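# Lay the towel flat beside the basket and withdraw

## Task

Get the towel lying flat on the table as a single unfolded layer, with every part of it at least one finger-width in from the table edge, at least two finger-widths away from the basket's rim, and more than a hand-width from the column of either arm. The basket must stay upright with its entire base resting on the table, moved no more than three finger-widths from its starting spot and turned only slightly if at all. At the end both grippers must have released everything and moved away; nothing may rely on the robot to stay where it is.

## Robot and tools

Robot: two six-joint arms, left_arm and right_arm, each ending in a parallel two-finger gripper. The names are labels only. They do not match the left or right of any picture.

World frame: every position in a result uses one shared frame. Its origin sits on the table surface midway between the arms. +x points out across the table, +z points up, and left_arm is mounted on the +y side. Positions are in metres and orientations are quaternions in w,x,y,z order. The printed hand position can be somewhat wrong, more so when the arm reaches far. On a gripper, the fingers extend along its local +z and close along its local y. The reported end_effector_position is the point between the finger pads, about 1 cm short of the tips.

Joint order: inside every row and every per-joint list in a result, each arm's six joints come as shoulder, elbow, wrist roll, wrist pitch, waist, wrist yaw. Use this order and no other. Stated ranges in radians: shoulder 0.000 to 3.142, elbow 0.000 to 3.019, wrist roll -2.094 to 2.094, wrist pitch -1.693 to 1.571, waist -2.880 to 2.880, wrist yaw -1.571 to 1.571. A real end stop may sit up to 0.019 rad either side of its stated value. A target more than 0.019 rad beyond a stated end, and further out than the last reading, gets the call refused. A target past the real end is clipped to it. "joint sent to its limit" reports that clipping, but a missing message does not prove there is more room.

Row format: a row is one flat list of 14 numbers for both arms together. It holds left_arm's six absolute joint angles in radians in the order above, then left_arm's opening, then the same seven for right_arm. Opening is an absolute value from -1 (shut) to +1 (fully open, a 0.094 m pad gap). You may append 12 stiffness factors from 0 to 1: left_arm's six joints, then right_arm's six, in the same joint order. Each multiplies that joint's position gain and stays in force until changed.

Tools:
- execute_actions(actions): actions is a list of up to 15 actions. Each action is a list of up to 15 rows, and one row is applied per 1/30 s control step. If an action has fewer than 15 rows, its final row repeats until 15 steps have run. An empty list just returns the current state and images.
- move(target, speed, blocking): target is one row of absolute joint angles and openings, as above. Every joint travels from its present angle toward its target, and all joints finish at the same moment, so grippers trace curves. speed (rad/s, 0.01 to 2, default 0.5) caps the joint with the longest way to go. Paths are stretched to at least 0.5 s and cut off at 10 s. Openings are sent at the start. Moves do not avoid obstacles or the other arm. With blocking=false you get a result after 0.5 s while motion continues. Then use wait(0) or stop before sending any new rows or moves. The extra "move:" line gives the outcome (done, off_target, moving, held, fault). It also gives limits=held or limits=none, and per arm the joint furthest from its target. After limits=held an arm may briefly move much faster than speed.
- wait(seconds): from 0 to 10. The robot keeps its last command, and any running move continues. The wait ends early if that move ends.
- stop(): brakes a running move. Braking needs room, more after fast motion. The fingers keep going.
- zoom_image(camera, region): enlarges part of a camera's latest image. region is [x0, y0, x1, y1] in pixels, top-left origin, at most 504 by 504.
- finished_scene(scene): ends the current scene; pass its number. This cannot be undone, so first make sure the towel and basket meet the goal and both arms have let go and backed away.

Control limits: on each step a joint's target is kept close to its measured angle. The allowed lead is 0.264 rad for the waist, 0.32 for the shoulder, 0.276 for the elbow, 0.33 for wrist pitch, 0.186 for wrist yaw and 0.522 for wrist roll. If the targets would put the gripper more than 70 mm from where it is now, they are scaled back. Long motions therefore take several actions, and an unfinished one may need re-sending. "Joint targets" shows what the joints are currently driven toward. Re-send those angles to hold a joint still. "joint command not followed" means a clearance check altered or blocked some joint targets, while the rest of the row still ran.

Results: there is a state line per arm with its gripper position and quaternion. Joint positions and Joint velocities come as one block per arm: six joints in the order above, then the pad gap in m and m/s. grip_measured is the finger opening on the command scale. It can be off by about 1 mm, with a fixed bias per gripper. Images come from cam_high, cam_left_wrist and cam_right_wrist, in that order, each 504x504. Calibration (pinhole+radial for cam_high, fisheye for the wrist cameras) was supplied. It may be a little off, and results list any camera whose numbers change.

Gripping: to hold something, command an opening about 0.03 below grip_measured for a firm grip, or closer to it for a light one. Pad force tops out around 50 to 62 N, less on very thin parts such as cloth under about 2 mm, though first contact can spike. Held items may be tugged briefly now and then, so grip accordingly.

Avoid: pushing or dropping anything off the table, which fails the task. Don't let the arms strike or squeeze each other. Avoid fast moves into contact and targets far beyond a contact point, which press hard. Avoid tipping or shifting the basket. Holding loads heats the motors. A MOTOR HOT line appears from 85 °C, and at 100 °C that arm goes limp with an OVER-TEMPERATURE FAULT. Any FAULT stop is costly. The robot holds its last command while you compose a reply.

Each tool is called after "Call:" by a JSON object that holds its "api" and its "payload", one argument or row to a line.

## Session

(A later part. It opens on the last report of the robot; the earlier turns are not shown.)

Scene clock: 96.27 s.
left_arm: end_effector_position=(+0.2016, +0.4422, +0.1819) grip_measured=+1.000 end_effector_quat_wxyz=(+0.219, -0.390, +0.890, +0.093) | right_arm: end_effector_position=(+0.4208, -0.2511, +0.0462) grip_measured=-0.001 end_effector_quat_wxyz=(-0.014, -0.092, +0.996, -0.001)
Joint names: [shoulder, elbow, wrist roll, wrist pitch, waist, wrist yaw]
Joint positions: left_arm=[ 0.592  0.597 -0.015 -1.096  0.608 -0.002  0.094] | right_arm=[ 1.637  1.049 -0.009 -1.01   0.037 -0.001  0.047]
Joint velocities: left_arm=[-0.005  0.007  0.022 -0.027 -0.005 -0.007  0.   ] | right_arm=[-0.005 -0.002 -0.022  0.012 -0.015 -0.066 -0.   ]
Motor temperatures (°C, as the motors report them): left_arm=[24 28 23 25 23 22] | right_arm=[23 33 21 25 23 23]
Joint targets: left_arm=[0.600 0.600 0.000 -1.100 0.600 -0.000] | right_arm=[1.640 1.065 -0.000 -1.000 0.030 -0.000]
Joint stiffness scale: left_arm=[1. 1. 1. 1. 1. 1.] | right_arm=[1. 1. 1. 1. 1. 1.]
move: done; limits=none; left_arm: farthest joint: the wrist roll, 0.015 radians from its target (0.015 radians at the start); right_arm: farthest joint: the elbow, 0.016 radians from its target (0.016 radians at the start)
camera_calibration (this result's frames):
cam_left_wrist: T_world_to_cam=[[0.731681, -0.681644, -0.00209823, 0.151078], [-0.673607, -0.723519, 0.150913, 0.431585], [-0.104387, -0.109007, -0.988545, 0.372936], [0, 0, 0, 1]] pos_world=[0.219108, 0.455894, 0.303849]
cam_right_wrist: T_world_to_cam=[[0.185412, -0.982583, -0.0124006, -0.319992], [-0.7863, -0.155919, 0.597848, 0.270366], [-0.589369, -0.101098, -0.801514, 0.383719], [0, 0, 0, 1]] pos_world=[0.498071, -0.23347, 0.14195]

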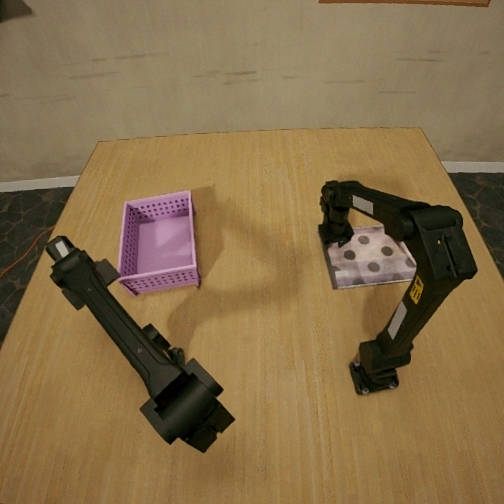

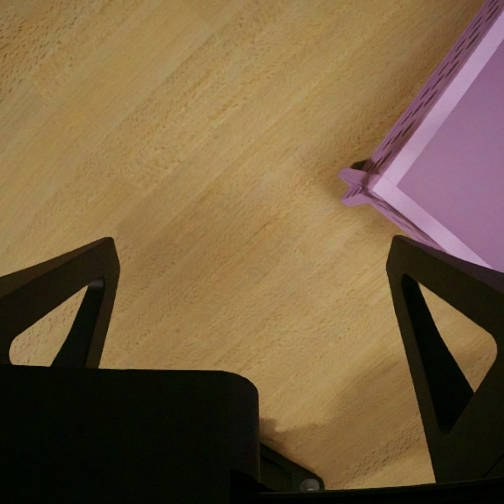

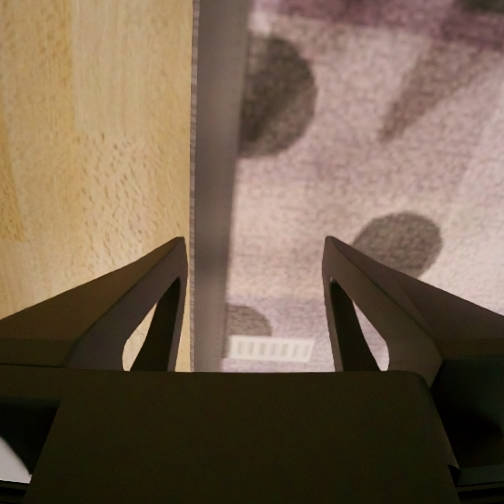

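Call:
{"api": "move", "payload": {
  "target": [0.6,0.6,0,-1.1,0.6,0,1,1.7,1.02,0,-0.89,0.06,0,0],
  "speed": 0.2
}}

Call:
{"api": "move", "payload": {
  "target": [0.6,0.6,0,-1.1,0.6,0,1,1.7,1.02,0,-0.89,0.06,0,-1]
}}

Call:
{"api": "move", "payload": {
  "target": [0.6,0.6,0,-1.1,0.6,0,1,1.2,1.75,0,-1.5,-0.25,0,-1],
  "speed": 0.4
}}

Scene clock: 101.47 s.
left_arm: end_effector_position=(+0.2016, +0.4422, +0.1819) grip_measured=+1.000 end_effector_quat_wxyz=(+0.219, -0.390, +0.890, +0.093) | right_arm: end_effector_position=(+0.4278, -0.2466, +0.0177) grip_measured=-0.001 end_effector_quat_wxyz=(+0.002, -0.095, +0.995, +0.001)
Joint names: [shoulder, elbow, wrist roll, wrist pitch, waist, wrist yaw]
Joint positions: left_arm=[ 0.592  0.597 -0.015 -1.096  0.608 -0.002  0.094] | right_arm=[ 1.683  1.018 -0.009 -0.902  0.044 -0.001  0.047]
Joint velocities: left_arm=[-0.005  0.017  0.037 -0.022 -0.024  0.007  0.   ] | right_arm=[-0.015  0.002  0.022  0.007 -0.005 -0.022 -0.002]
Motor temperatures (°C, as the motors report them): left_arm=[24 28 23 25 23 22] | right_arm=[24 33 21 25 23 23]
Joint targets: left_arm=[0.600 0.600 -0.000 -1.100 0.600 -0.000] | right_arm=[1.700 1.020 -0.000 -0.890 0.060 -0.000]
Joint stiffness scale: left_arm=[1. 1. 1. 1. 1. 1.] | right_arm=[1. 1. 1. 1. 1. 1.]
move: done; limits=none; left_arm: farthest joint: the wrist roll, 0.015 radians from its target (0.015 radians at the start); right_arm: farthest joint: the shoulder, 0.017 radians from its target (0.063 radians at the start)
camera_calibration (this result's frames):
cam_left_wrist: T_world_to_cam=[[0.731681, -0.681644, -0.00209823, 0.151078], [-0.673607, -0.723519, 0.150913, 0.431585], [-0.104387, -0.109007, -0.988545, 0.372936], [0, 0, 0, 1]] pos_world=[0.219108, 0.455894, 0.303849]
cam_right_wrist: T_world_to_cam=[[0.192905, -0.981144, -0.0120143, -0.320155], [-0.803154, -0.16492, 0.57249, 0.29902], [-0.563677, -0.100787, -0.819824, 0.354846], [0, 0, 0, 1]] pos_world=[0.501937, -0.22904, 0.115878]

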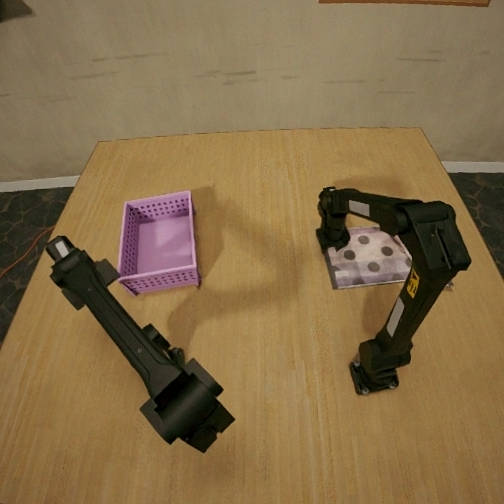

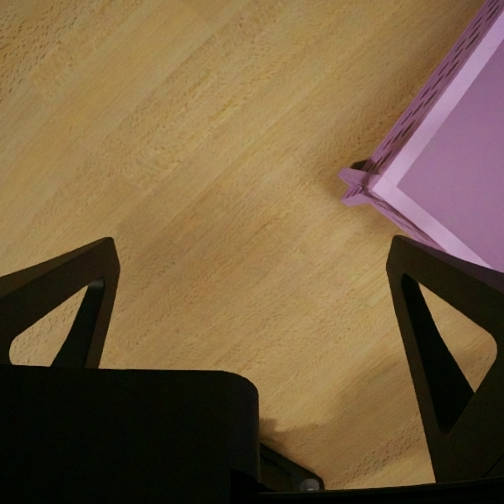

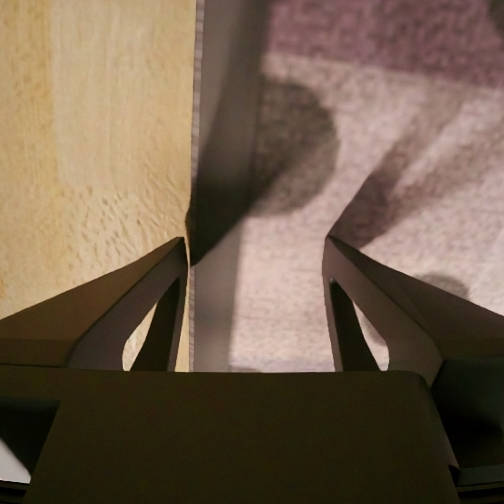

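Scene clock: 102.17 s.
left_arm: end_effector_position=(+0.2016, +0.4422, +0.1819) grip_measured=+1.000 end_effector_quat_wxyz=(+0.219, -0.390, +0.890, +0.093) | right_arm: end_effector_position=(+0.4278, -0.2466, +0.0177) grip_measured=-0.978 end_effector_quat_wxyz=(+0.002, -0.095, +0.995, +0.001)
Joint names: [shoulder, elbow, wrist roll, wrist pitch, waist, wrist yaw]
Joint positions: left_arm=[ 0.592  0.597 -0.015 -1.096  0.608 -0.002  0.094] | right_arm=[ 1.683  1.018 -0.009 -0.902  0.044 -0.001  0.001]
Joint velocities: left_arm=[-0.005 -0.022  0.022  0.022  0.005  0.051  0.   ] | right_arm=[-0.005  0.002 -0.037 -0.002  0.005  0.022  0.001]
Motor temperatures (°C, as the motors report them): left_arm=[24 28 23 25 23 22] | right_arm=[24 32 21 25 23 23]
Joint targets: left_arm=[0.600 0.600 -0.000 -1.100 0.600 0.000] | right_arm=[1.700 1.020 -0.000 -0.890 0.060 0.000]
Joint stiffness scale: left_arm=[1. 1. 1. 1. 1. 1.] | right_arm=[1. 1. 1. 1. 1. 1.]
move: done; limits=none; left_arm: farthest joint: the wrist roll, 0.015 radians from its target (0.015 radians at the start); right_arm: farthest joint: the shoulder, 0.017 radians from its target (0.017 radians at the start)
camera_calibration (this result's frames):
cam_left_wrist: T_world_to_cam=[[0.731681, -0.681644, -0.00209823, 0.151078], [-0.673607, -0.723519, 0.150913, 0.431585], [-0.104387, -0.109007, -0.988545, 0.372936], [0, 0, 0, 1]] pos_world=[0.219108, 0.455894, 0.303849]
cam_right_wrist: T_world_to_cam=[[0.192909, -0.981143, -0.0120095, -0.320158], [-0.803369, -0.16496, 0.572177, 0.299185], [-0.563369, -0.10073, -0.820042, 0.354786], [0, 0, 0, 1]] pos_world=[0.501992, -0.22903, 0.115908]

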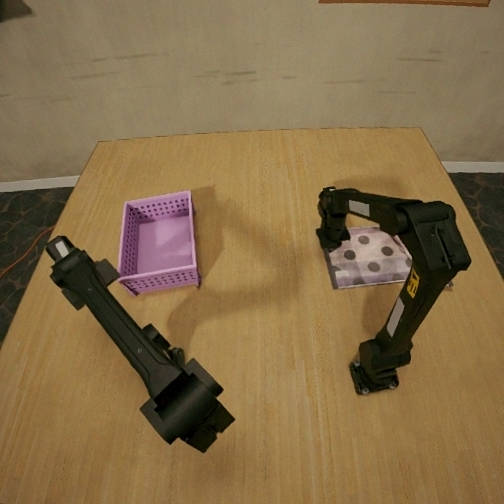

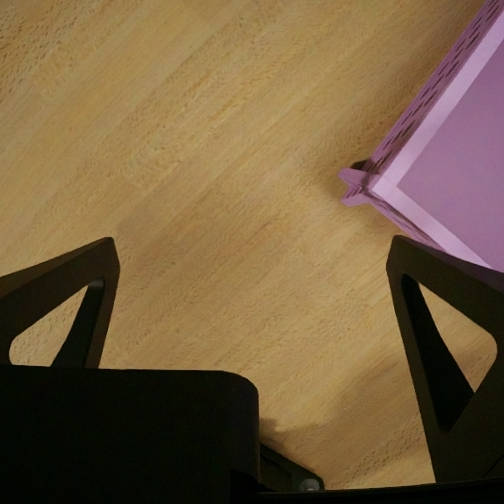

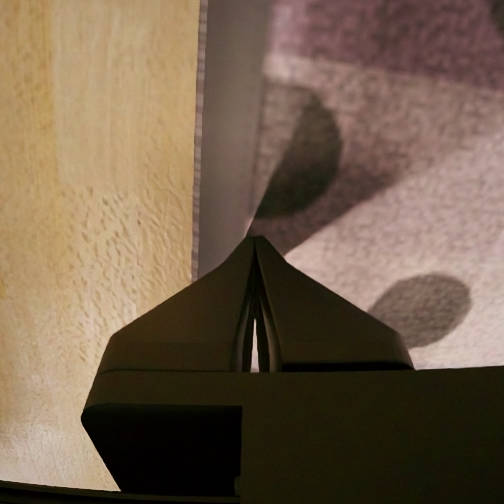

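Scene clock: 104.50 s.
left_arm: end_effector_position=(+0.2016, +0.4422, +0.1819) grip_measured=+1.000 end_effector_quat_wxyz=(+0.219, -0.390, +0.890, +0.093) | right_arm: end_effector_position=(+0.4141, -0.3664, +0.4964) grip_measured=-0.978 end_effector_quat_wxyz=(+0.297, +0.044, +0.954, -0.016)
Joint names: [shoulder, elbow, wrist roll, wrist pitch, waist, wrist yaw]
Joint positions: left_arm=[ 0.592  0.597 -0.015 -1.096  0.608 -0.002  0.094] | right_arm=[ 1.191  1.716 -0.009 -1.492 -0.238 -0.001  0.001]
Joint velocities: left_arm=[ 0.015 -0.017  0.066  0.012 -0.005 -0.007  0.   ] | right_arm=[ 0.005  0.017 -0.037  0.007  0.005 -0.081 -0.   ]
Motor temperatures (°C, as the motors report them): left_arm=[24 28 23 25 23 22] | right_arm=[24 33 21 25 23 23]
Joint targets: left_arm=[0.600 0.600 0.000 -1.100 0.600 0.000] | right_arm=[1.200 1.750 0.000 -1.500 -0.250 -0.000]
Joint stiffness scale: left_arm=[1. 1. 1. 1. 1. 1.] | right_arm=[1. 1. 1. 1. 1. 1.]
move: off_target (right_arm); limits=none; left_arm: farthest joint: the wrist roll, 0.015 radians from its target (0.015 radians at the start); right_arm: farthest joint: the elbow, 0.034 radians from its target (0.732 radians at the start)
camera_calibration (this result's frames):
cam_left_wrist: T_world_to_cam=[[0.731681, -0.681644, -0.00209823, 0.151078], [-0.673607, -0.723519, 0.150913, 0.431585], [-0.104387, -0.109007, -0.988545, 0.372936], [0, 0, 0, 1]] pos_world=[0.219108, 0.455894, 0.303849]
cam_right_wrist: T_world_to_cam=[[-0.0833979, -0.996512, -0.00305014, -0.324962], [-0.996473, 0.0833654, 0.00957671, 0.444716], [-0.00928903, 0.00383806, -0.999949, 0.625721], [0, 0, 0, 1]] pos_world=[0.421859, -0.363304, 0.620439]

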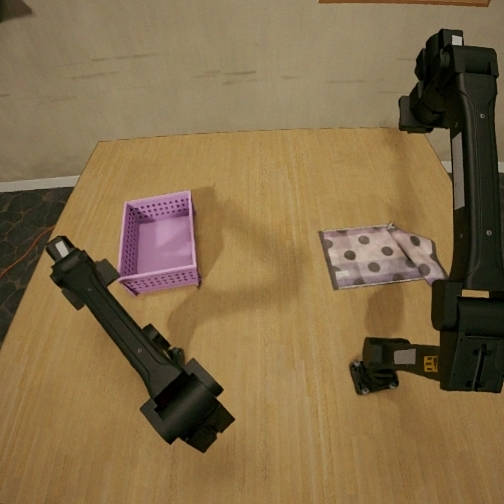

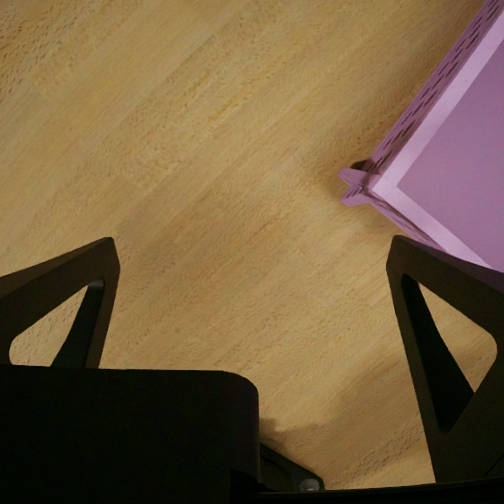

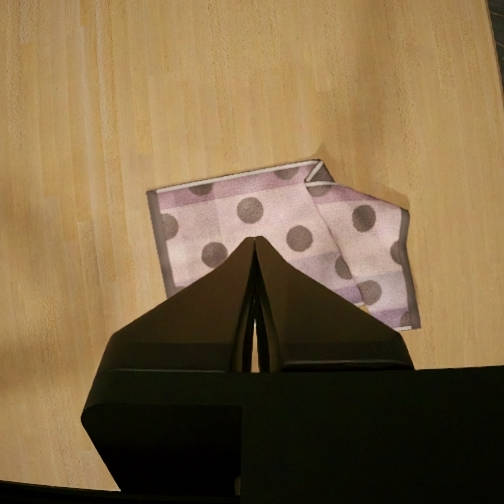

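Missed; go lower.

Call:
{"api": "move", "payload": {
  "target": [0.6,0.6,0,-1.1,0.6,0,1,1.64,1.05,0,-0.95,0.045,0,0],
  "speed": 0.6
}}

Call:
{"api": "move", "payload": {
  "target": [0.6,0.6,0,-1.1,0.6,0,1,1.725,1.01,0,-0.88,0.045,0,0],
  "speed": 0.15
}}

Call:
{"api": "move", "payload": {
  "target": [0.6,0.6,0,-1.1,0.6,0,1,1.725,1.01,0,-0.88,0.045,0,-1]
}}

Scene clock: 109.07 s.
left_arm: end_effector_position=(+0.2016, +0.4422, +0.1819) grip_measured=+1.000 end_effector_quat_wxyz=(+0.219, -0.390, +0.890, +0.093) | right_arm: end_effector_position=(+0.4243, -0.2499, +0.0370) grip_measured=-0.001 end_effector_quat_wxyz=(-0.002, -0.092, +0.996, +0.000)
Joint names: [shoulder, elbow, wrist roll, wrist pitch, waist, wrist yaw]
Joint positions: left_arm=[ 0.592  0.597 -0.015 -1.096  0.608 -0.002  0.094] | right_arm=[ 1.646  1.032 -0.009 -0.96   0.038 -0.001  0.047]
Joint velocities: left_arm=[-0.005 -0.022  0.022  0.007 -0.005 -0.051  0.   ] | right_arm=[-0.005  0.012 -0.037 -0.002 -0.005  0.007 -0.001]
Motor temperatures (°C, as the motors report them): left_arm=[24 28 23 25 23 22] | right_arm=[24 33 21 25 23 23]
Joint targets: left_arm=[0.600 0.600 -0.000 -1.100 0.600 0.000] | right_arm=[1.640 1.050 0.000 -0.950 0.045 0.000]
Joint stiffness scale: left_arm=[1. 1. 1. 1. 1. 1.] | right_arm=[1. 1. 1. 1. 1. 1.]
move: done; limits=none; left_arm: farthest joint: the wrist roll, 0.015 radians from its target (0.015 radians at the start); right_arm: farthest joint: the elbow, 0.018 radians from its target (0.666 radians at the start)
camera_calibration (this result's frames):
cam_left_wrist: T_world_to_cam=[[0.731681, -0.681644, -0.00209823, 0.151078], [-0.673607, -0.723519, 0.150913, 0.431585], [-0.104387, -0.109007, -0.988545, 0.372936], [0, 0, 0, 1]] pos_world=[0.219108, 0.455894, 0.303849]
cam_right_wrist: T_world_to_cam=[[0.186452, -0.98239, -0.0121036, -0.320063], [-0.800099, -0.158981, 0.578417, 0.284625], [-0.570155, -0.0981629, -0.815652, 0.371725], [0, 0, 0, 1]] pos_world=[0.499346, -0.232687, 0.134692]

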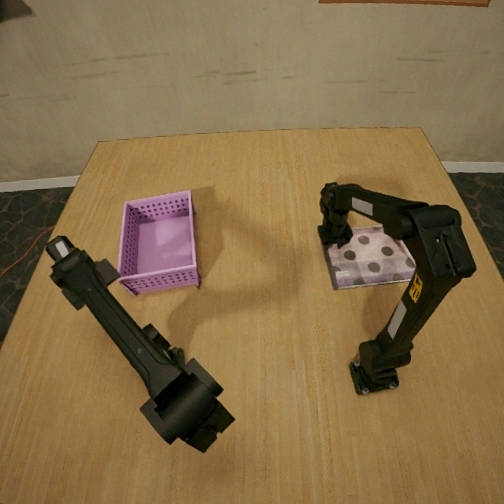

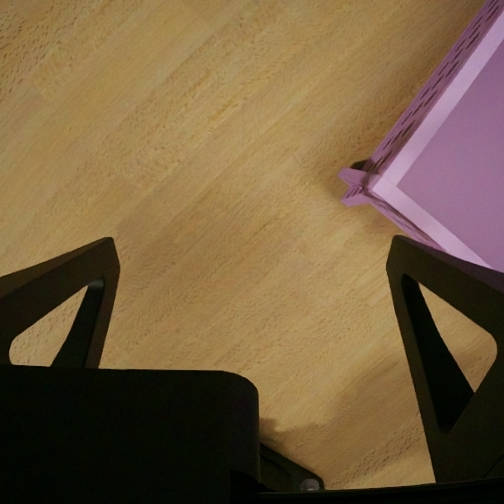

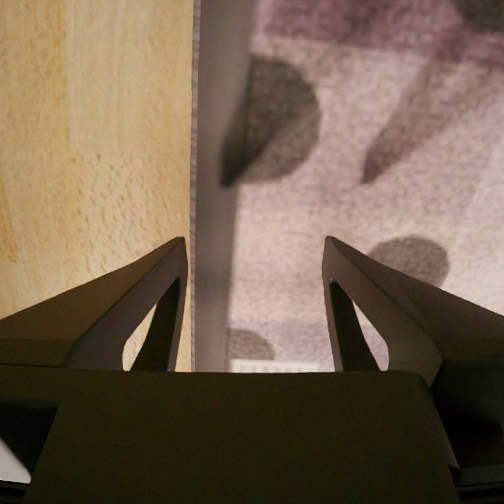

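Scene clock: 109.87 s.
left_arm: end_effector_position=(+0.2016, +0.4422, +0.1819) grip_measured=+1.000 end_effector_quat_wxyz=(+0.219, -0.390, +0.890, +0.093) | right_arm: end_effector_position=(+0.4265, -0.2499, +0.0154) grip_measured=-0.001 end_effector_quat_wxyz=(-0.002, -0.091, +0.996, -0.001)
Joint names: [shoulder, elbow, wrist roll, wrist pitch, waist, wrist yaw]
Joint positions: left_arm=[ 0.592  0.597 -0.015 -1.096  0.608 -0.002  0.094] | right_arm=[ 1.687  1.016 -0.006 -0.903  0.038  0.001  0.047]
Joint velocities: left_arm=[-0.015 -0.022  0.051  0.012 -0.005  0.037  0.   ] | right_arm=[ 0.005 -0.002  0.051 -0.002  0.005 -0.007  0.001]
Motor temperatures (°C, as the motors report them): left_arm=[24 28 23 25 23 22] | right_arm=[24 33 21 25 23 23]
Joint targets: left_arm=[0.600 0.600 -0.000 -1.100 0.600 -0.000] | right_arm=[1.725 1.010 -0.000 -0.880 0.045 0.000]
Joint stiffness scale: left_arm=[1. 1. 1. 1. 1. 1.] | right_arm=[1. 1. 1. 1. 1. 1.]
move: off_target (right_arm); limits=none; left_arm: farthest joint: the wrist roll, 0.015 radians from its target (0.015 radians at the start); right_arm: farthest joint: the shoulder, 0.038 radians from its target (0.079 radians at the start)
camera_calibration (this result's frames):
cam_left_wrist: T_world_to_cam=[[0.731681, -0.681644, -0.00209823, 0.151078], [-0.673607, -0.723519, 0.150913, 0.431585], [-0.104387, -0.109007, -0.988545, 0.372936], [0, 0, 0, 1]] pos_world=[0.219108, 0.455894, 0.303849]
cam_right_wrist: T_world_to_cam=[[0.18384, -0.982907, -0.00980581, -0.319794], [-0.800751, -0.155541, 0.578451, 0.299982], [-0.570089, -0.0984905, -0.815658, 0.355203], [0, 0, 0, 1]] pos_world=[0.501499, -0.232684, 0.113063]

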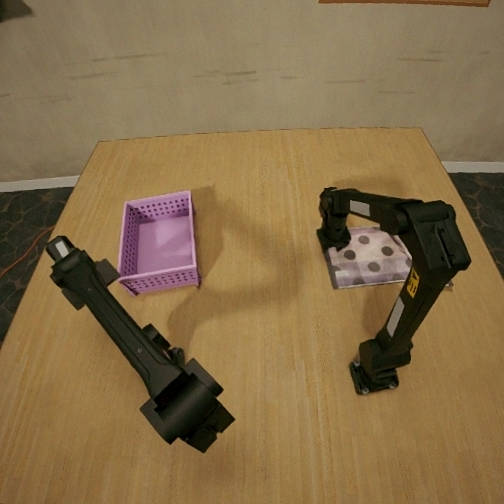

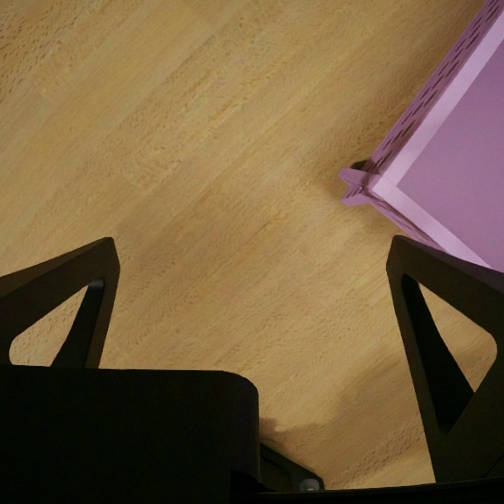

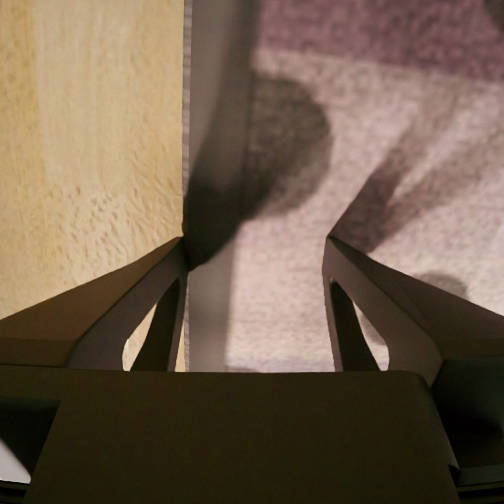

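Scene clock: 110.57 s.
left_arm: end_effector_position=(+0.2016, +0.4422, +0.1819) grip_measured=+1.000 end_effector_quat_wxyz=(+0.219, -0.390, +0.890, +0.093) | right_arm: end_effector_position=(+0.4278, -0.2502, +0.0165) grip_measured=-0.900 end_effector_quat_wxyz=(+0.002, -0.091, +0.996, -0.002)
Joint names: [shoulder, elbow, wrist roll, wrist pitch, waist, wrist yaw]
Joint positions: left_arm=[ 0.592  0.597 -0.015 -1.096  0.608 -0.002  0.094] | right_arm=[ 1.684  1.016 -0.006 -0.899  0.038  0.004  0.005]
Joint velocities: left_arm=[-0.015 -0.022 -0.007  0.007 -0.015 -0.022  0.   ] | right_arm=[-0.005  0.002 -0.022  0.002 -0.015 -0.037 -0.001]
Motor temperatures (°C, as the motors report them): left_arm=[24 28 23 25 23 22] | right_arm=[24 33 21 25 23 23]
Joint targets: left_arm=[0.600 0.600 0.000 -1.100 0.600 0.000] | right_arm=[1.725 1.010 -0.000 -0.880 0.045 -0.000]
Joint stiffness scale: left_arm=[1. 1. 1. 1. 1. 1.] | right_arm=[1. 1. 1. 1. 1. 1.]
move: off_target (right_arm); limits=none; left_arm: farthest joint: the wrist roll, 0.015 radians from its target (0.015 radians at the start); right_arm: farthest joint: the shoulder, 0.041 radians from its target (0.038 radians at the start)
camera_calibration (this result's frames):
cam_left_wrist: T_world_to_cam=[[0.731681, -0.681644, -0.00209823, 0.151078], [-0.673607, -0.723519, 0.150913, 0.431585], [-0.104387, -0.109007, -0.988545, 0.372936], [0, 0, 0, 1]] pos_world=[0.219108, 0.455894, 0.303849]
cam_right_wrist: T_world_to_cam=[[0.183898, -0.982923, -0.00669303, -0.3204], [-0.804734, -0.154463, 0.573188, 0.302417], [-0.564433, -0.100022, -0.819397, 0.354077], [0, 0, 0, 1]] pos_world=[0.502138, -0.2328, 0.114643]

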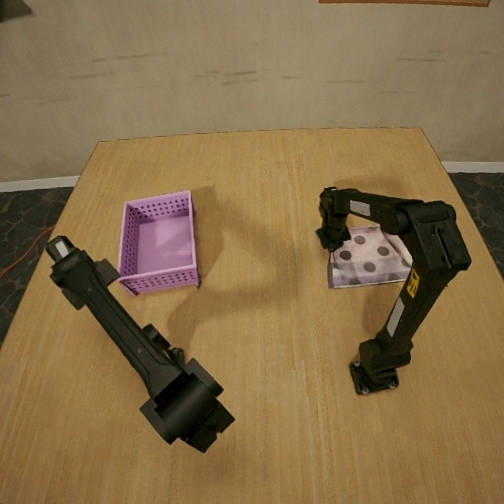

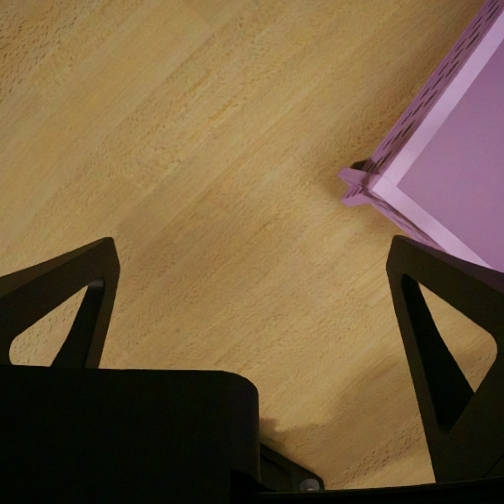

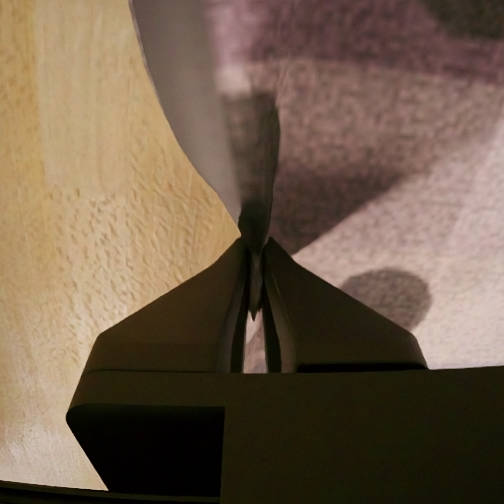

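Call:
{"api": "move", "payload": {
  "target": [0.6,0.6,0,-1.1,0.6,0,1,1.2,1.75,0,-1.5,-0.2,0,-1],
  "speed": 0.4
}}

Scene clock: 115.17 s.
left_arm: end_effector_position=(+0.2016, +0.4422, +0.1819) grip_measured=+1.000 end_effector_quat_wxyz=(+0.219, -0.390, +0.890, +0.093) | right_arm: end_effector_position=(+0.4166, -0.3464, +0.4920) grip_measured=-0.900 end_effector_quat_wxyz=(+0.292, +0.021, +0.956, -0.010)
Joint names: [shoulder, elbow, wrist roll, wrist pitch, waist, wrist yaw]
Joint positions: left_arm=[ 0.592  0.597 -0.015 -1.096  0.608 -0.002  0.094] | right_arm=[ 1.195  1.711 -0.006 -1.494 -0.187  0.004  0.005]
Joint velocities: left_arm=[-0.015  0.022 -0.095 -0.012  0.005 -0.037  0.   ] | right_arm=[ 0.005  0.012  0.007  0.007 -0.005 -0.007  0.   ]
Motor temperatures (°C, as the motors report them): left_arm=[24 29 23 25 23 22] | right_arm=[24 33 21 25 23 23]
Joint targets: left_arm=[0.600 0.600 -0.000 -1.100 0.600 -0.000] | right_arm=[1.200 1.750 0.000 -1.500 -0.200 0.000]
Joint stiffness scale: left_arm=[1. 1. 1. 1. 1. 1.] | right_arm=[1. 1. 1. 1. 1. 1.]
move: off_target (right_arm); limits=none; left_arm: farthest joint: the wrist roll, 0.015 radians from its target (0.015 radians at the start); right_arm: farthest joint: the elbow, 0.039 radians from its target (0.734 radians at the start)
camera_calibration (this result's frames):
cam_left_wrist: T_world_to_cam=[[0.731681, -0.681644, -0.00209823, 0.151078], [-0.673607, -0.723519, 0.150913, 0.431585], [-0.104387, -0.109007, -0.988545, 0.372936], [0, 0, 0, 1]] pos_world=[0.219108, 0.455894, 0.303849]
cam_right_wrist: T_world_to_cam=[[-0.0379835, -0.999278, -0.000307598, -0.32605], [-0.999049, 0.0379682, 0.0214363, 0.425052], [-0.0214091, 0.00112153, -0.99977, 0.62534], [0, 0, 0, 1]] pos_world=[0.425651, -0.342655, 0.615984]

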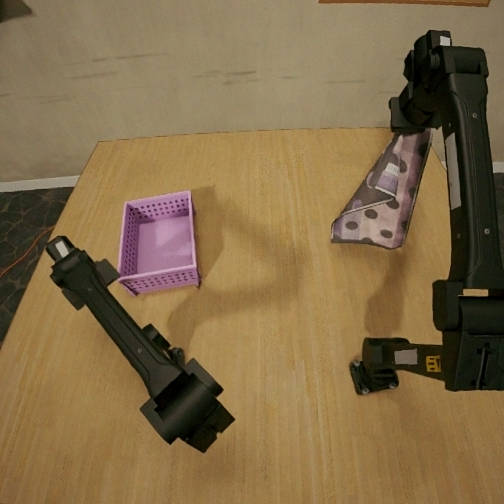

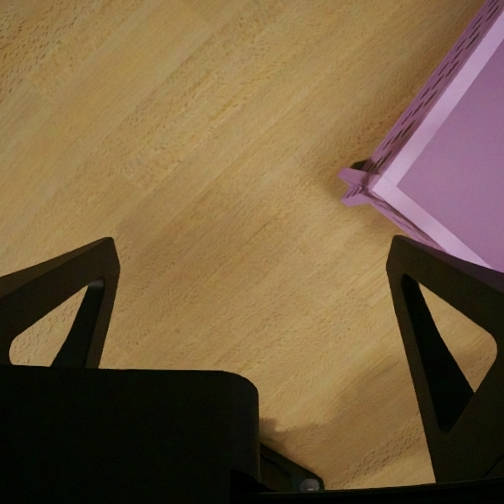

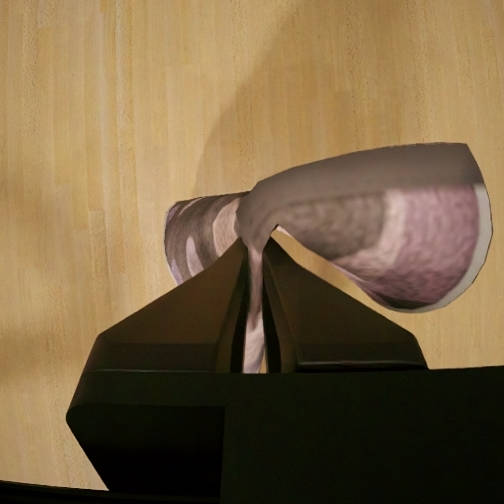

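Call:
{"api": "zoom_image", "payload": {
  "camera": "cam_high",
  "region": [300,90,480,270]
}}

Region (300, 90, 480, 270) of cam_high's 504x504 image, scaled by 2.800, with more detail than that image has.

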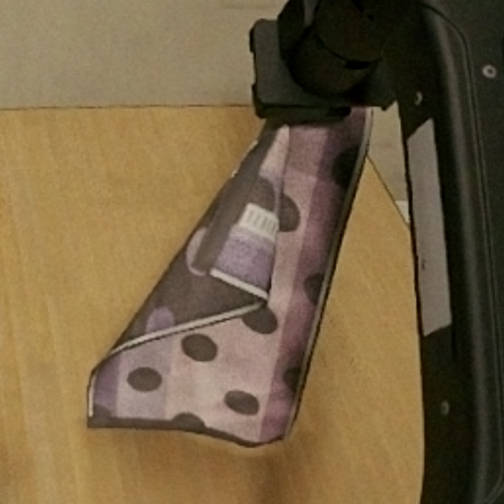

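Call:
{"api": "move", "payload": {
  "target": [0.6,0.6,0,-1.1,0.6,0,1,1.2,1.85,-1.2,-1.55,-0.2,0,-1],
  "speed": 0.5
}}

Call:
{"api": "move", "payload": {
  "target": [0.6,0.6,0,-1.1,0.6,0,1,1.45,1.55,-0.9,-1.3,0.2,0,-1],
  "speed": 0.25
}}

Scene clock: 125.63 s.
left_arm: end_effector_position=(+0.2016, +0.4422, +0.1819) grip_measured=+1.000 end_effector_quat_wxyz=(+0.219, -0.390, +0.890, +0.093) | right_arm: end_effector_position=(+0.4064, -0.3459, +0.5252) grip_measured=-0.900 end_effector_quat_wxyz=(+0.250, -0.513, +0.801, -0.181)
Joint names: [shoulder, elbow, wrist roll, wrist pitch, waist, wrist yaw]
Joint positions: left_arm=[ 0.592  0.597 -0.015 -1.096  0.608 -0.002  0.094] | right_arm=[ 1.195  1.798 -1.19  -1.544 -0.187  0.004  0.005]
Joint velocities: left_arm=[ 0.005 -0.007 -0.007  0.007 -0.005 -0.037  0.   ] | right_arm=[ 0.005 -0.007  0.007 -0.007 -0.005 -0.081 -0.001]
Motor temperatures (°C, as the motors report them): left_arm=[24 29 23 25 23 22] | right_arm=[24 35 21 25 23 23]
Joint targets: left_arm=[0.600 0.600 0.000 -1.100 0.600 0.000] | right_arm=[1.200 1.850 -1.200 -1.550 -0.200 0.000]
Joint stiffness scale: left_arm=[1. 1. 1. 1. 1. 1.] | right_arm=[1. 1. 1. 1. 1. 1.]
move: off_target (right_arm); limits=none; left_arm: farthest joint: the wrist roll, 0.015 radians from its target (0.015 radians at the start); right_arm: farthest joint: the elbow, 0.052 radians from its target (0.139 radians at the start)
camera_calibration (this result's frames):
cam_left_wrist: T_world_to_cam=[[0.731681, -0.681644, -0.00209823, 0.151078], [-0.673607, -0.723519, 0.150913, 0.431585], [-0.104387, -0.109007, -0.988545, 0.372936], [0, 0, 0, 1]] pos_world=[0.219108, 0.455894, 0.303849]
cam_right_wrist: T_world_to_cam=[[0.738057, -0.406177, 0.538788, -0.719325], [-0.616696, -0.730082, 0.294391, -0.150255], [0.273784, -0.549546, -0.78933, 0.237314], [0, 0, 0, 1]] pos_world=[0.373269, -0.271457, 0.619116]

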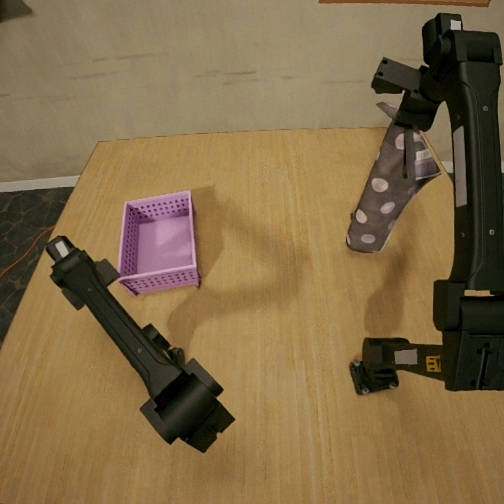

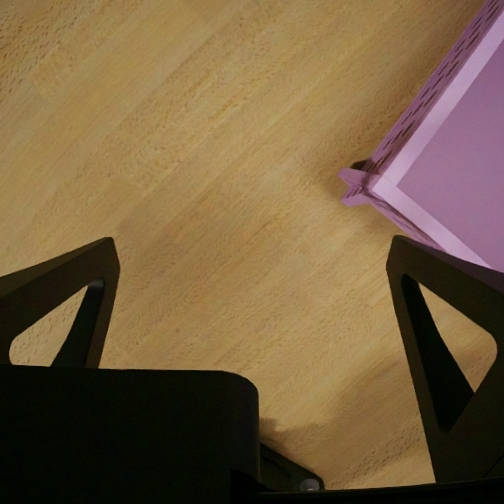

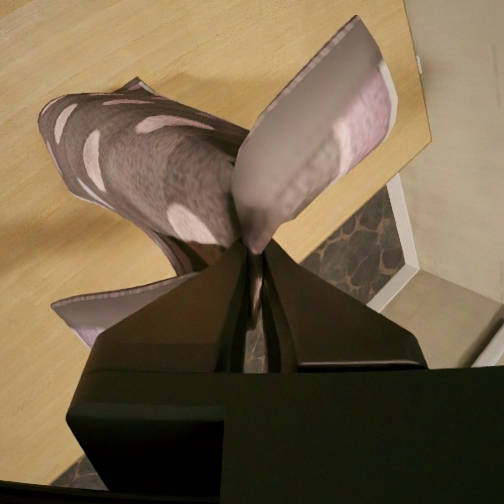

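Scene clock: 127.80 s.
left_arm: end_effector_position=(+0.2016, +0.4422, +0.1819) grip_measured=+1.000 end_effector_quat_wxyz=(+0.219, -0.390, +0.890, +0.093) | right_arm: end_effector_position=(+0.4807, -0.1613, +0.3206) grip_measured=-0.900 end_effector_quat_wxyz=(+0.167, -0.572, +0.801, -0.052)
Joint names: [shoulder, elbow, wrist roll, wrist pitch, waist, wrist yaw]
Joint positions: left_arm=[ 0.592  0.597 -0.015 -1.096  0.608 -0.002  0.094] | right_arm=[ 1.444  1.54  -0.91  -1.315  0.193  0.003  0.005]
Joint velocities: left_arm=[-0.015  0.002 -0.066  0.002 -0.005 -0.007  0.   ] | right_arm=[-0.015  0.022  0.007 -0.002 -0.005 -0.051  0.   ]
Motor temperatures (°C, as the motors report them): left_arm=[24 29 23 25 23 22] | right_arm=[24 35 21 25 23 23]
Joint targets: left_arm=[0.600 0.600 -0.000 -1.100 0.600 0.000] | right_arm=[1.450 1.550 -0.900 -1.300 0.200 0.000]
Joint stiffness scale: left_arm=[1. 1. 1. 1. 1. 1.] | right_arm=[1. 1. 1. 1. 1. 1.]
move: done; limits=none; left_arm: farthest joint: the wrist roll, 0.015 radians from its target (0.015 radians at the start); right_arm: farthest joint: the wrist pitch, 0.015 radians from its target (0.244 radians at the start)
camera_calibration (this result's frames):
cam_left_wrist: T_world_to_cam=[[0.731681, -0.681644, -0.00209823, 0.151078], [-0.673607, -0.723519, 0.150913, 0.431585], [-0.104387, -0.109007, -0.988545, 0.372936], [0, 0, 0, 1]] pos_world=[0.219108, 0.455894, 0.303849]
cam_right_wrist: T_world_to_cam=[[0.904036, -0.33616, 0.264036, -0.569314], [-0.417012, -0.829287, 0.371999, -0.0463383], [0.0939107, -0.446407, -0.889889, 0.292204], [0, 0, 0, 1]] pos_world=[0.467915, -0.0993663, 0.427586]

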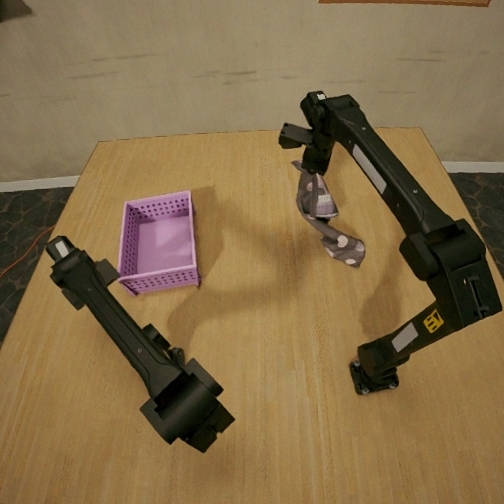

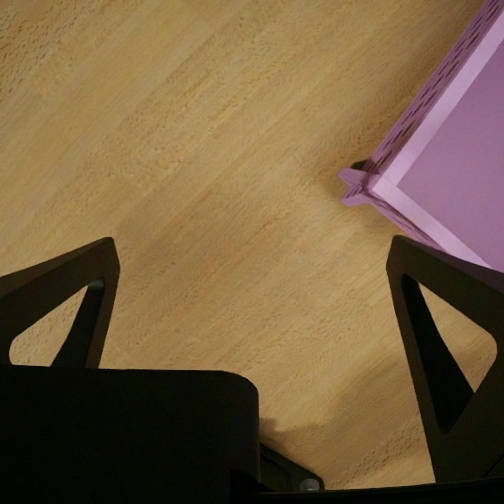

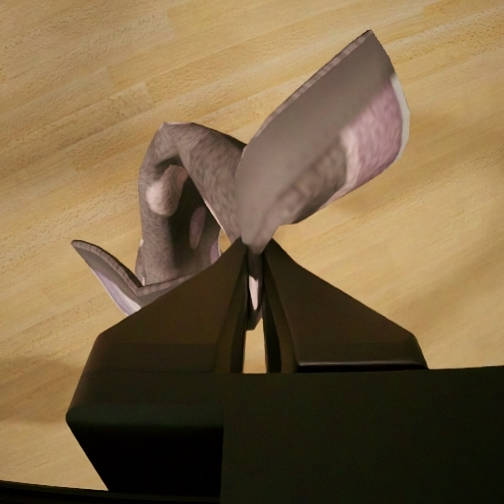

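Call:
{"api": "move", "payload": {
  "target": [0.6,0.6,0,-1.1,0.6,0,1,1.9,1.42,0.5,-0.9,0.545,0,-1],
  "speed": 0.5
}}

Call:
{"api": "move", "payload": {
  "target": [0.6,0.6,0,-1.1,0.6,0,1,1.9,1.42,0.5,-0.9,0.545,0,0]
}}

Call:
{"api": "move", "payload": {
  "target": [0.6,0.6,0,-1.1,0.6,0,1,1.0,1.0,0,-0.9,-0.7,0,0],
  "speed": 1
}}

Call:
{"api": "zoom_image", "payload": {
  "camera": "cam_high",
  "region": [200,160,420,340]
}}

Scene clock: 136.80 s.
left_arm: end_effector_position=(+0.2016, +0.4422, +0.1819) grip_measured=+1.000 end_effector_quat_wxyz=(+0.219, -0.390, +0.890, +0.093) | right_arm: end_effector_position=(+0.4638, +0.0417, +0.0550) grip_measured=-0.900 end_effector_quat_wxyz=(+0.079, -0.090, +0.991, +0.050)
Joint names: [shoulder, elbow, wrist roll, wrist pitch, waist, wrist yaw]
Joint positions: left_arm=[ 0.592  0.597 -0.015 -1.096  0.608 -0.002  0.094] | right_arm=[ 1.885  1.415  0.49  -0.913  0.534  0.003  0.005]
Joint velocities: left_arm=[-0.005  0.027 -0.007 -0.007 -0.005 -0.051  0.   ] | right_arm=[ 0.005 -0.002 -0.022  0.012 -0.005 -0.022 -0.001]
Motor temperatures (°C, as the motors report them): left_arm=[24 29 23 25 23 22] | right_arm=[24 34 21 25 23 23]
Joint targets: left_arm=[0.600 0.600 0.000 -1.100 0.600 0.000] | right_arm=[1.900 1.420 0.500 -0.900 0.545 0.000]
Joint stiffness scale: left_arm=[1. 1. 1. 1. 1. 1.] | right_arm=[1. 1. 1. 1. 1. 1.]
move: done; limits=none; left_arm: farthest joint: the wrist roll, 0.015 radians from its target (0.015 radians at the start); right_arm: farthest joint: the shoulder, 0.015 radians from its target (0.456 radians at the start)
camera_calibration (this result's frames):
cam_left_wrist: T_world_to_cam=[[0.731681, -0.681644, -0.00209823, 0.151078], [-0.673607, -0.723519, 0.150913, 0.431585], [-0.104387, -0.109007, -0.988545, 0.372936], [0, 0, 0, 1]] pos_world=[0.219108, 0.455894, 0.303849]
cam_right_wrist: T_world_to_cam=[[0.191897, -0.976774, -0.0953333, -0.0389049], [-0.877599, -0.214268, 0.428845, 0.398653], [-0.439312, 0.00137041, -0.898334, 0.377187], [0, 0, 0, 1]] pos_world=[0.523026, 0.0469006, 0.16417]

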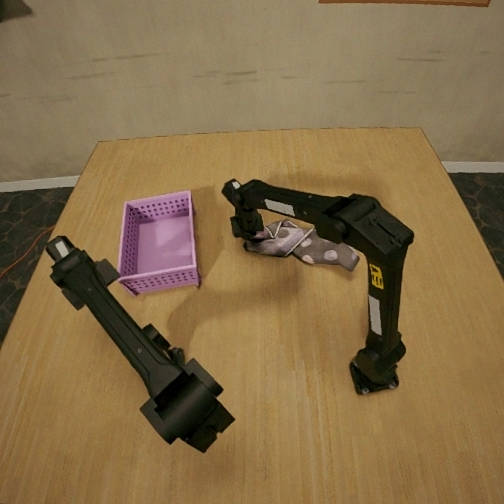

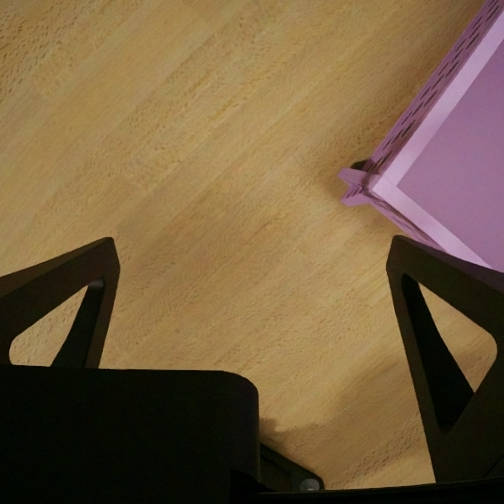

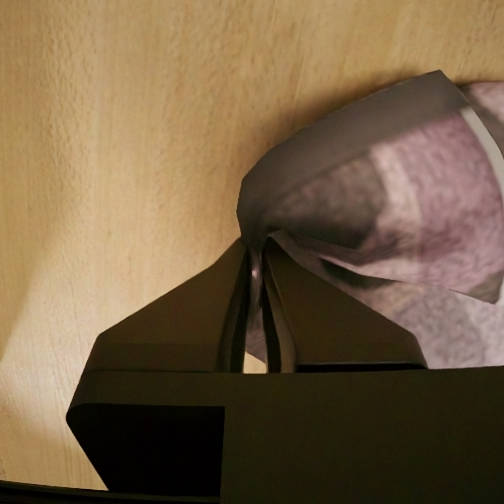

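Scene clock: 137.50 s.
left_arm: end_effector_position=(+0.2016, +0.4422, +0.1819) grip_measured=+1.000 end_effector_quat_wxyz=(+0.219, -0.390, +0.890, +0.093) | right_arm: end_effector_position=(+0.4638, +0.0417, +0.0550) grip_measured=-0.002 end_effector_quat_wxyz=(+0.079, -0.090, +0.992, +0.050)
Joint names: [shoulder, elbow, wrist roll, wrist pitch, waist, wrist yaw]
Joint positions: left_arm=[ 0.592  0.597 -0.015 -1.096  0.608 -0.002  0.094] | right_arm=[ 1.885  1.415  0.491 -0.913  0.534  0.003  0.047]
Joint velocities: left_arm=[-0.015  0.007 -0.022  0.012 -0.005  0.007  0.   ] | right_arm=[-0.015 -0.012  0.007  0.002 -0.005  0.007  0.001]
Motor temperatures (°C, as the motors report them): left_arm=[24 29 23 25 23 22] | right_arm=[24 34 21 25 23 23]
Joint targets: left_arm=[0.600 0.600 0.000 -1.100 0.600 -0.000] | right_arm=[1.900 1.420 0.500 -0.900 0.545 0.000]
Joint stiffness scale: left_arm=[1. 1. 1. 1. 1. 1.] | right_arm=[1. 1. 1. 1. 1. 1.]
move: done; limits=none; left_arm: farthest joint: the wrist roll, 0.015 radians from its target (0.015 radians at the start); right_arm: farthest joint: the shoulder, 0.015 radians from its target (0.015 radians at the start)
camera_calibration (this result's frames):
cam_left_wrist: T_world_to_cam=[[0.731681, -0.681644, -0.00209823, 0.151078], [-0.673607, -0.723519, 0.150913, 0.431585], [-0.104387, -0.109007, -0.988545, 0.372936], [0, 0, 0, 1]] pos_world=[0.219108, 0.455894, 0.303849]
cam_right_wrist: T_world_to_cam=[[0.191156, -0.976907, -0.0954603, -0.0385489], [-0.877723, -0.213659, 0.428897, 0.398682], [-0.439388, 0.00180125, -0.898295, 0.377202], [0, 0, 0, 1]] pos_world=[0.52304, 0.0468439, 0.164166]

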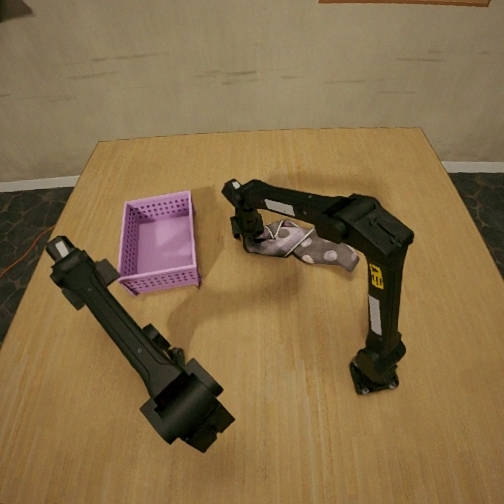

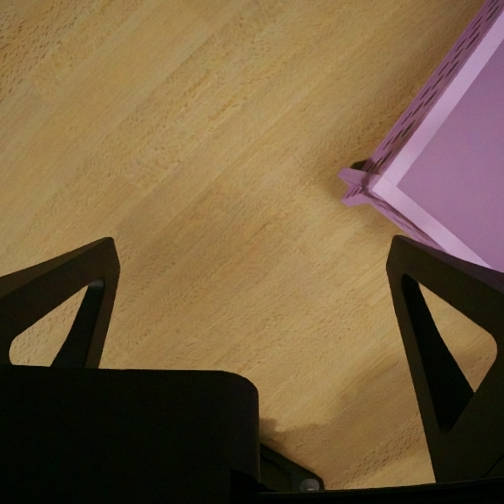

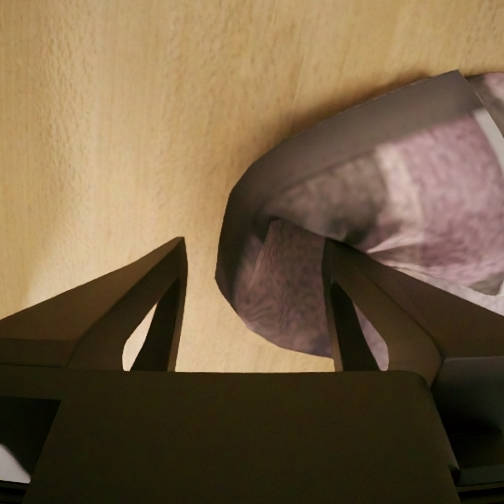

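Scene clock: 139.57 s.
left_arm: end_effector_position=(+0.2016, +0.4422, +0.1819) grip_measured=+1.000 end_effector_quat_wxyz=(+0.219, -0.390, +0.890, +0.093) | right_arm: end_effector_position=(+0.3443, -0.5426, +0.2899) grip_measured=-0.001 end_effector_quat_wxyz=(+0.309, +0.269, +0.908, -0.089)
Joint names: [shoulder, elbow, wrist roll, wrist pitch, waist, wrist yaw]
Joint positions: left_arm=[ 0.592  0.597 -0.015 -1.096  0.608 -0.002  0.094] | right_arm=[ 1.     0.997  0.01  -0.912 -0.702  0.003  0.047]
Joint velocities: left_arm=[-0.005  0.007  0.037 -0.007 -0.024 -0.066  0.   ] | right_arm=[-0.005  0.007 -0.037  0.007 -0.005  0.037 -0.   ]
Motor temperatures (°C, as the motors report them): left_arm=[24 29 23 25 23 22] | right_arm=[24 34 21 25 23 23]
Joint targets: left_arm=[0.600 0.600 -0.000 -1.100 0.600 -0.000] | right_arm=[1.000 1.000 0.000 -0.900 -0.700 -0.000]
Joint stiffness scale: left_arm=[1. 1. 1. 1. 1. 1.] | right_arm=[1. 1. 1. 1. 1. 1.]
move: done; limits=none; left_arm: farthest joint: the wrist roll, 0.015 radians from its target (0.015 radians at the start); right_arm: farthest joint: the wrist pitch, 0.012 radians from its target (0.013 radians at the start)
camera_calibration (this result's frames):
cam_left_wrist: T_world_to_cam=[[0.731681, -0.681644, -0.00209823, 0.151078], [-0.673607, -0.723519, 0.150913, 0.431585], [-0.104387, -0.109007, -0.988545, 0.372936], [0, 0, 0, 1]] pos_world=[0.219108, 0.455894, 0.303849]
cam_right_wrist: T_world_to_cam=[[-0.534914, -0.844834, -0.0110822, -0.266854], [-0.843876, 0.534863, -0.0423722, 0.599333], [0.0417249, -0.0133134, -0.99904, 0.392154], [0, 0, 0, 1]] pos_world=[0.346656, -0.540787, 0.414215]

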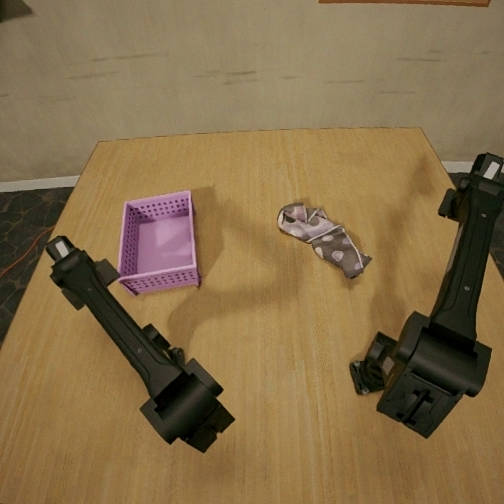

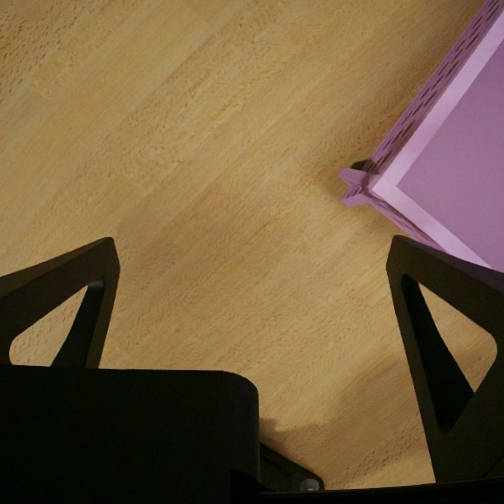

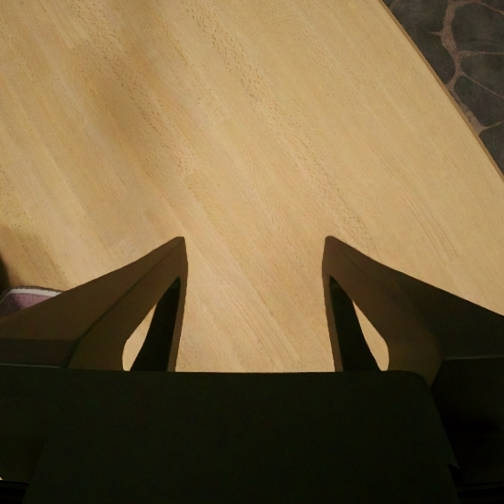

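Region (200, 160, 420, 340) of cam_high's 504x504 image, scaled by 2.291, with more detail than that image has; it fills the top 412 rows of this view, and the rest is white.

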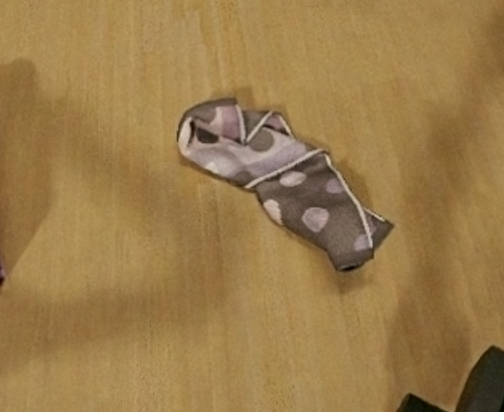

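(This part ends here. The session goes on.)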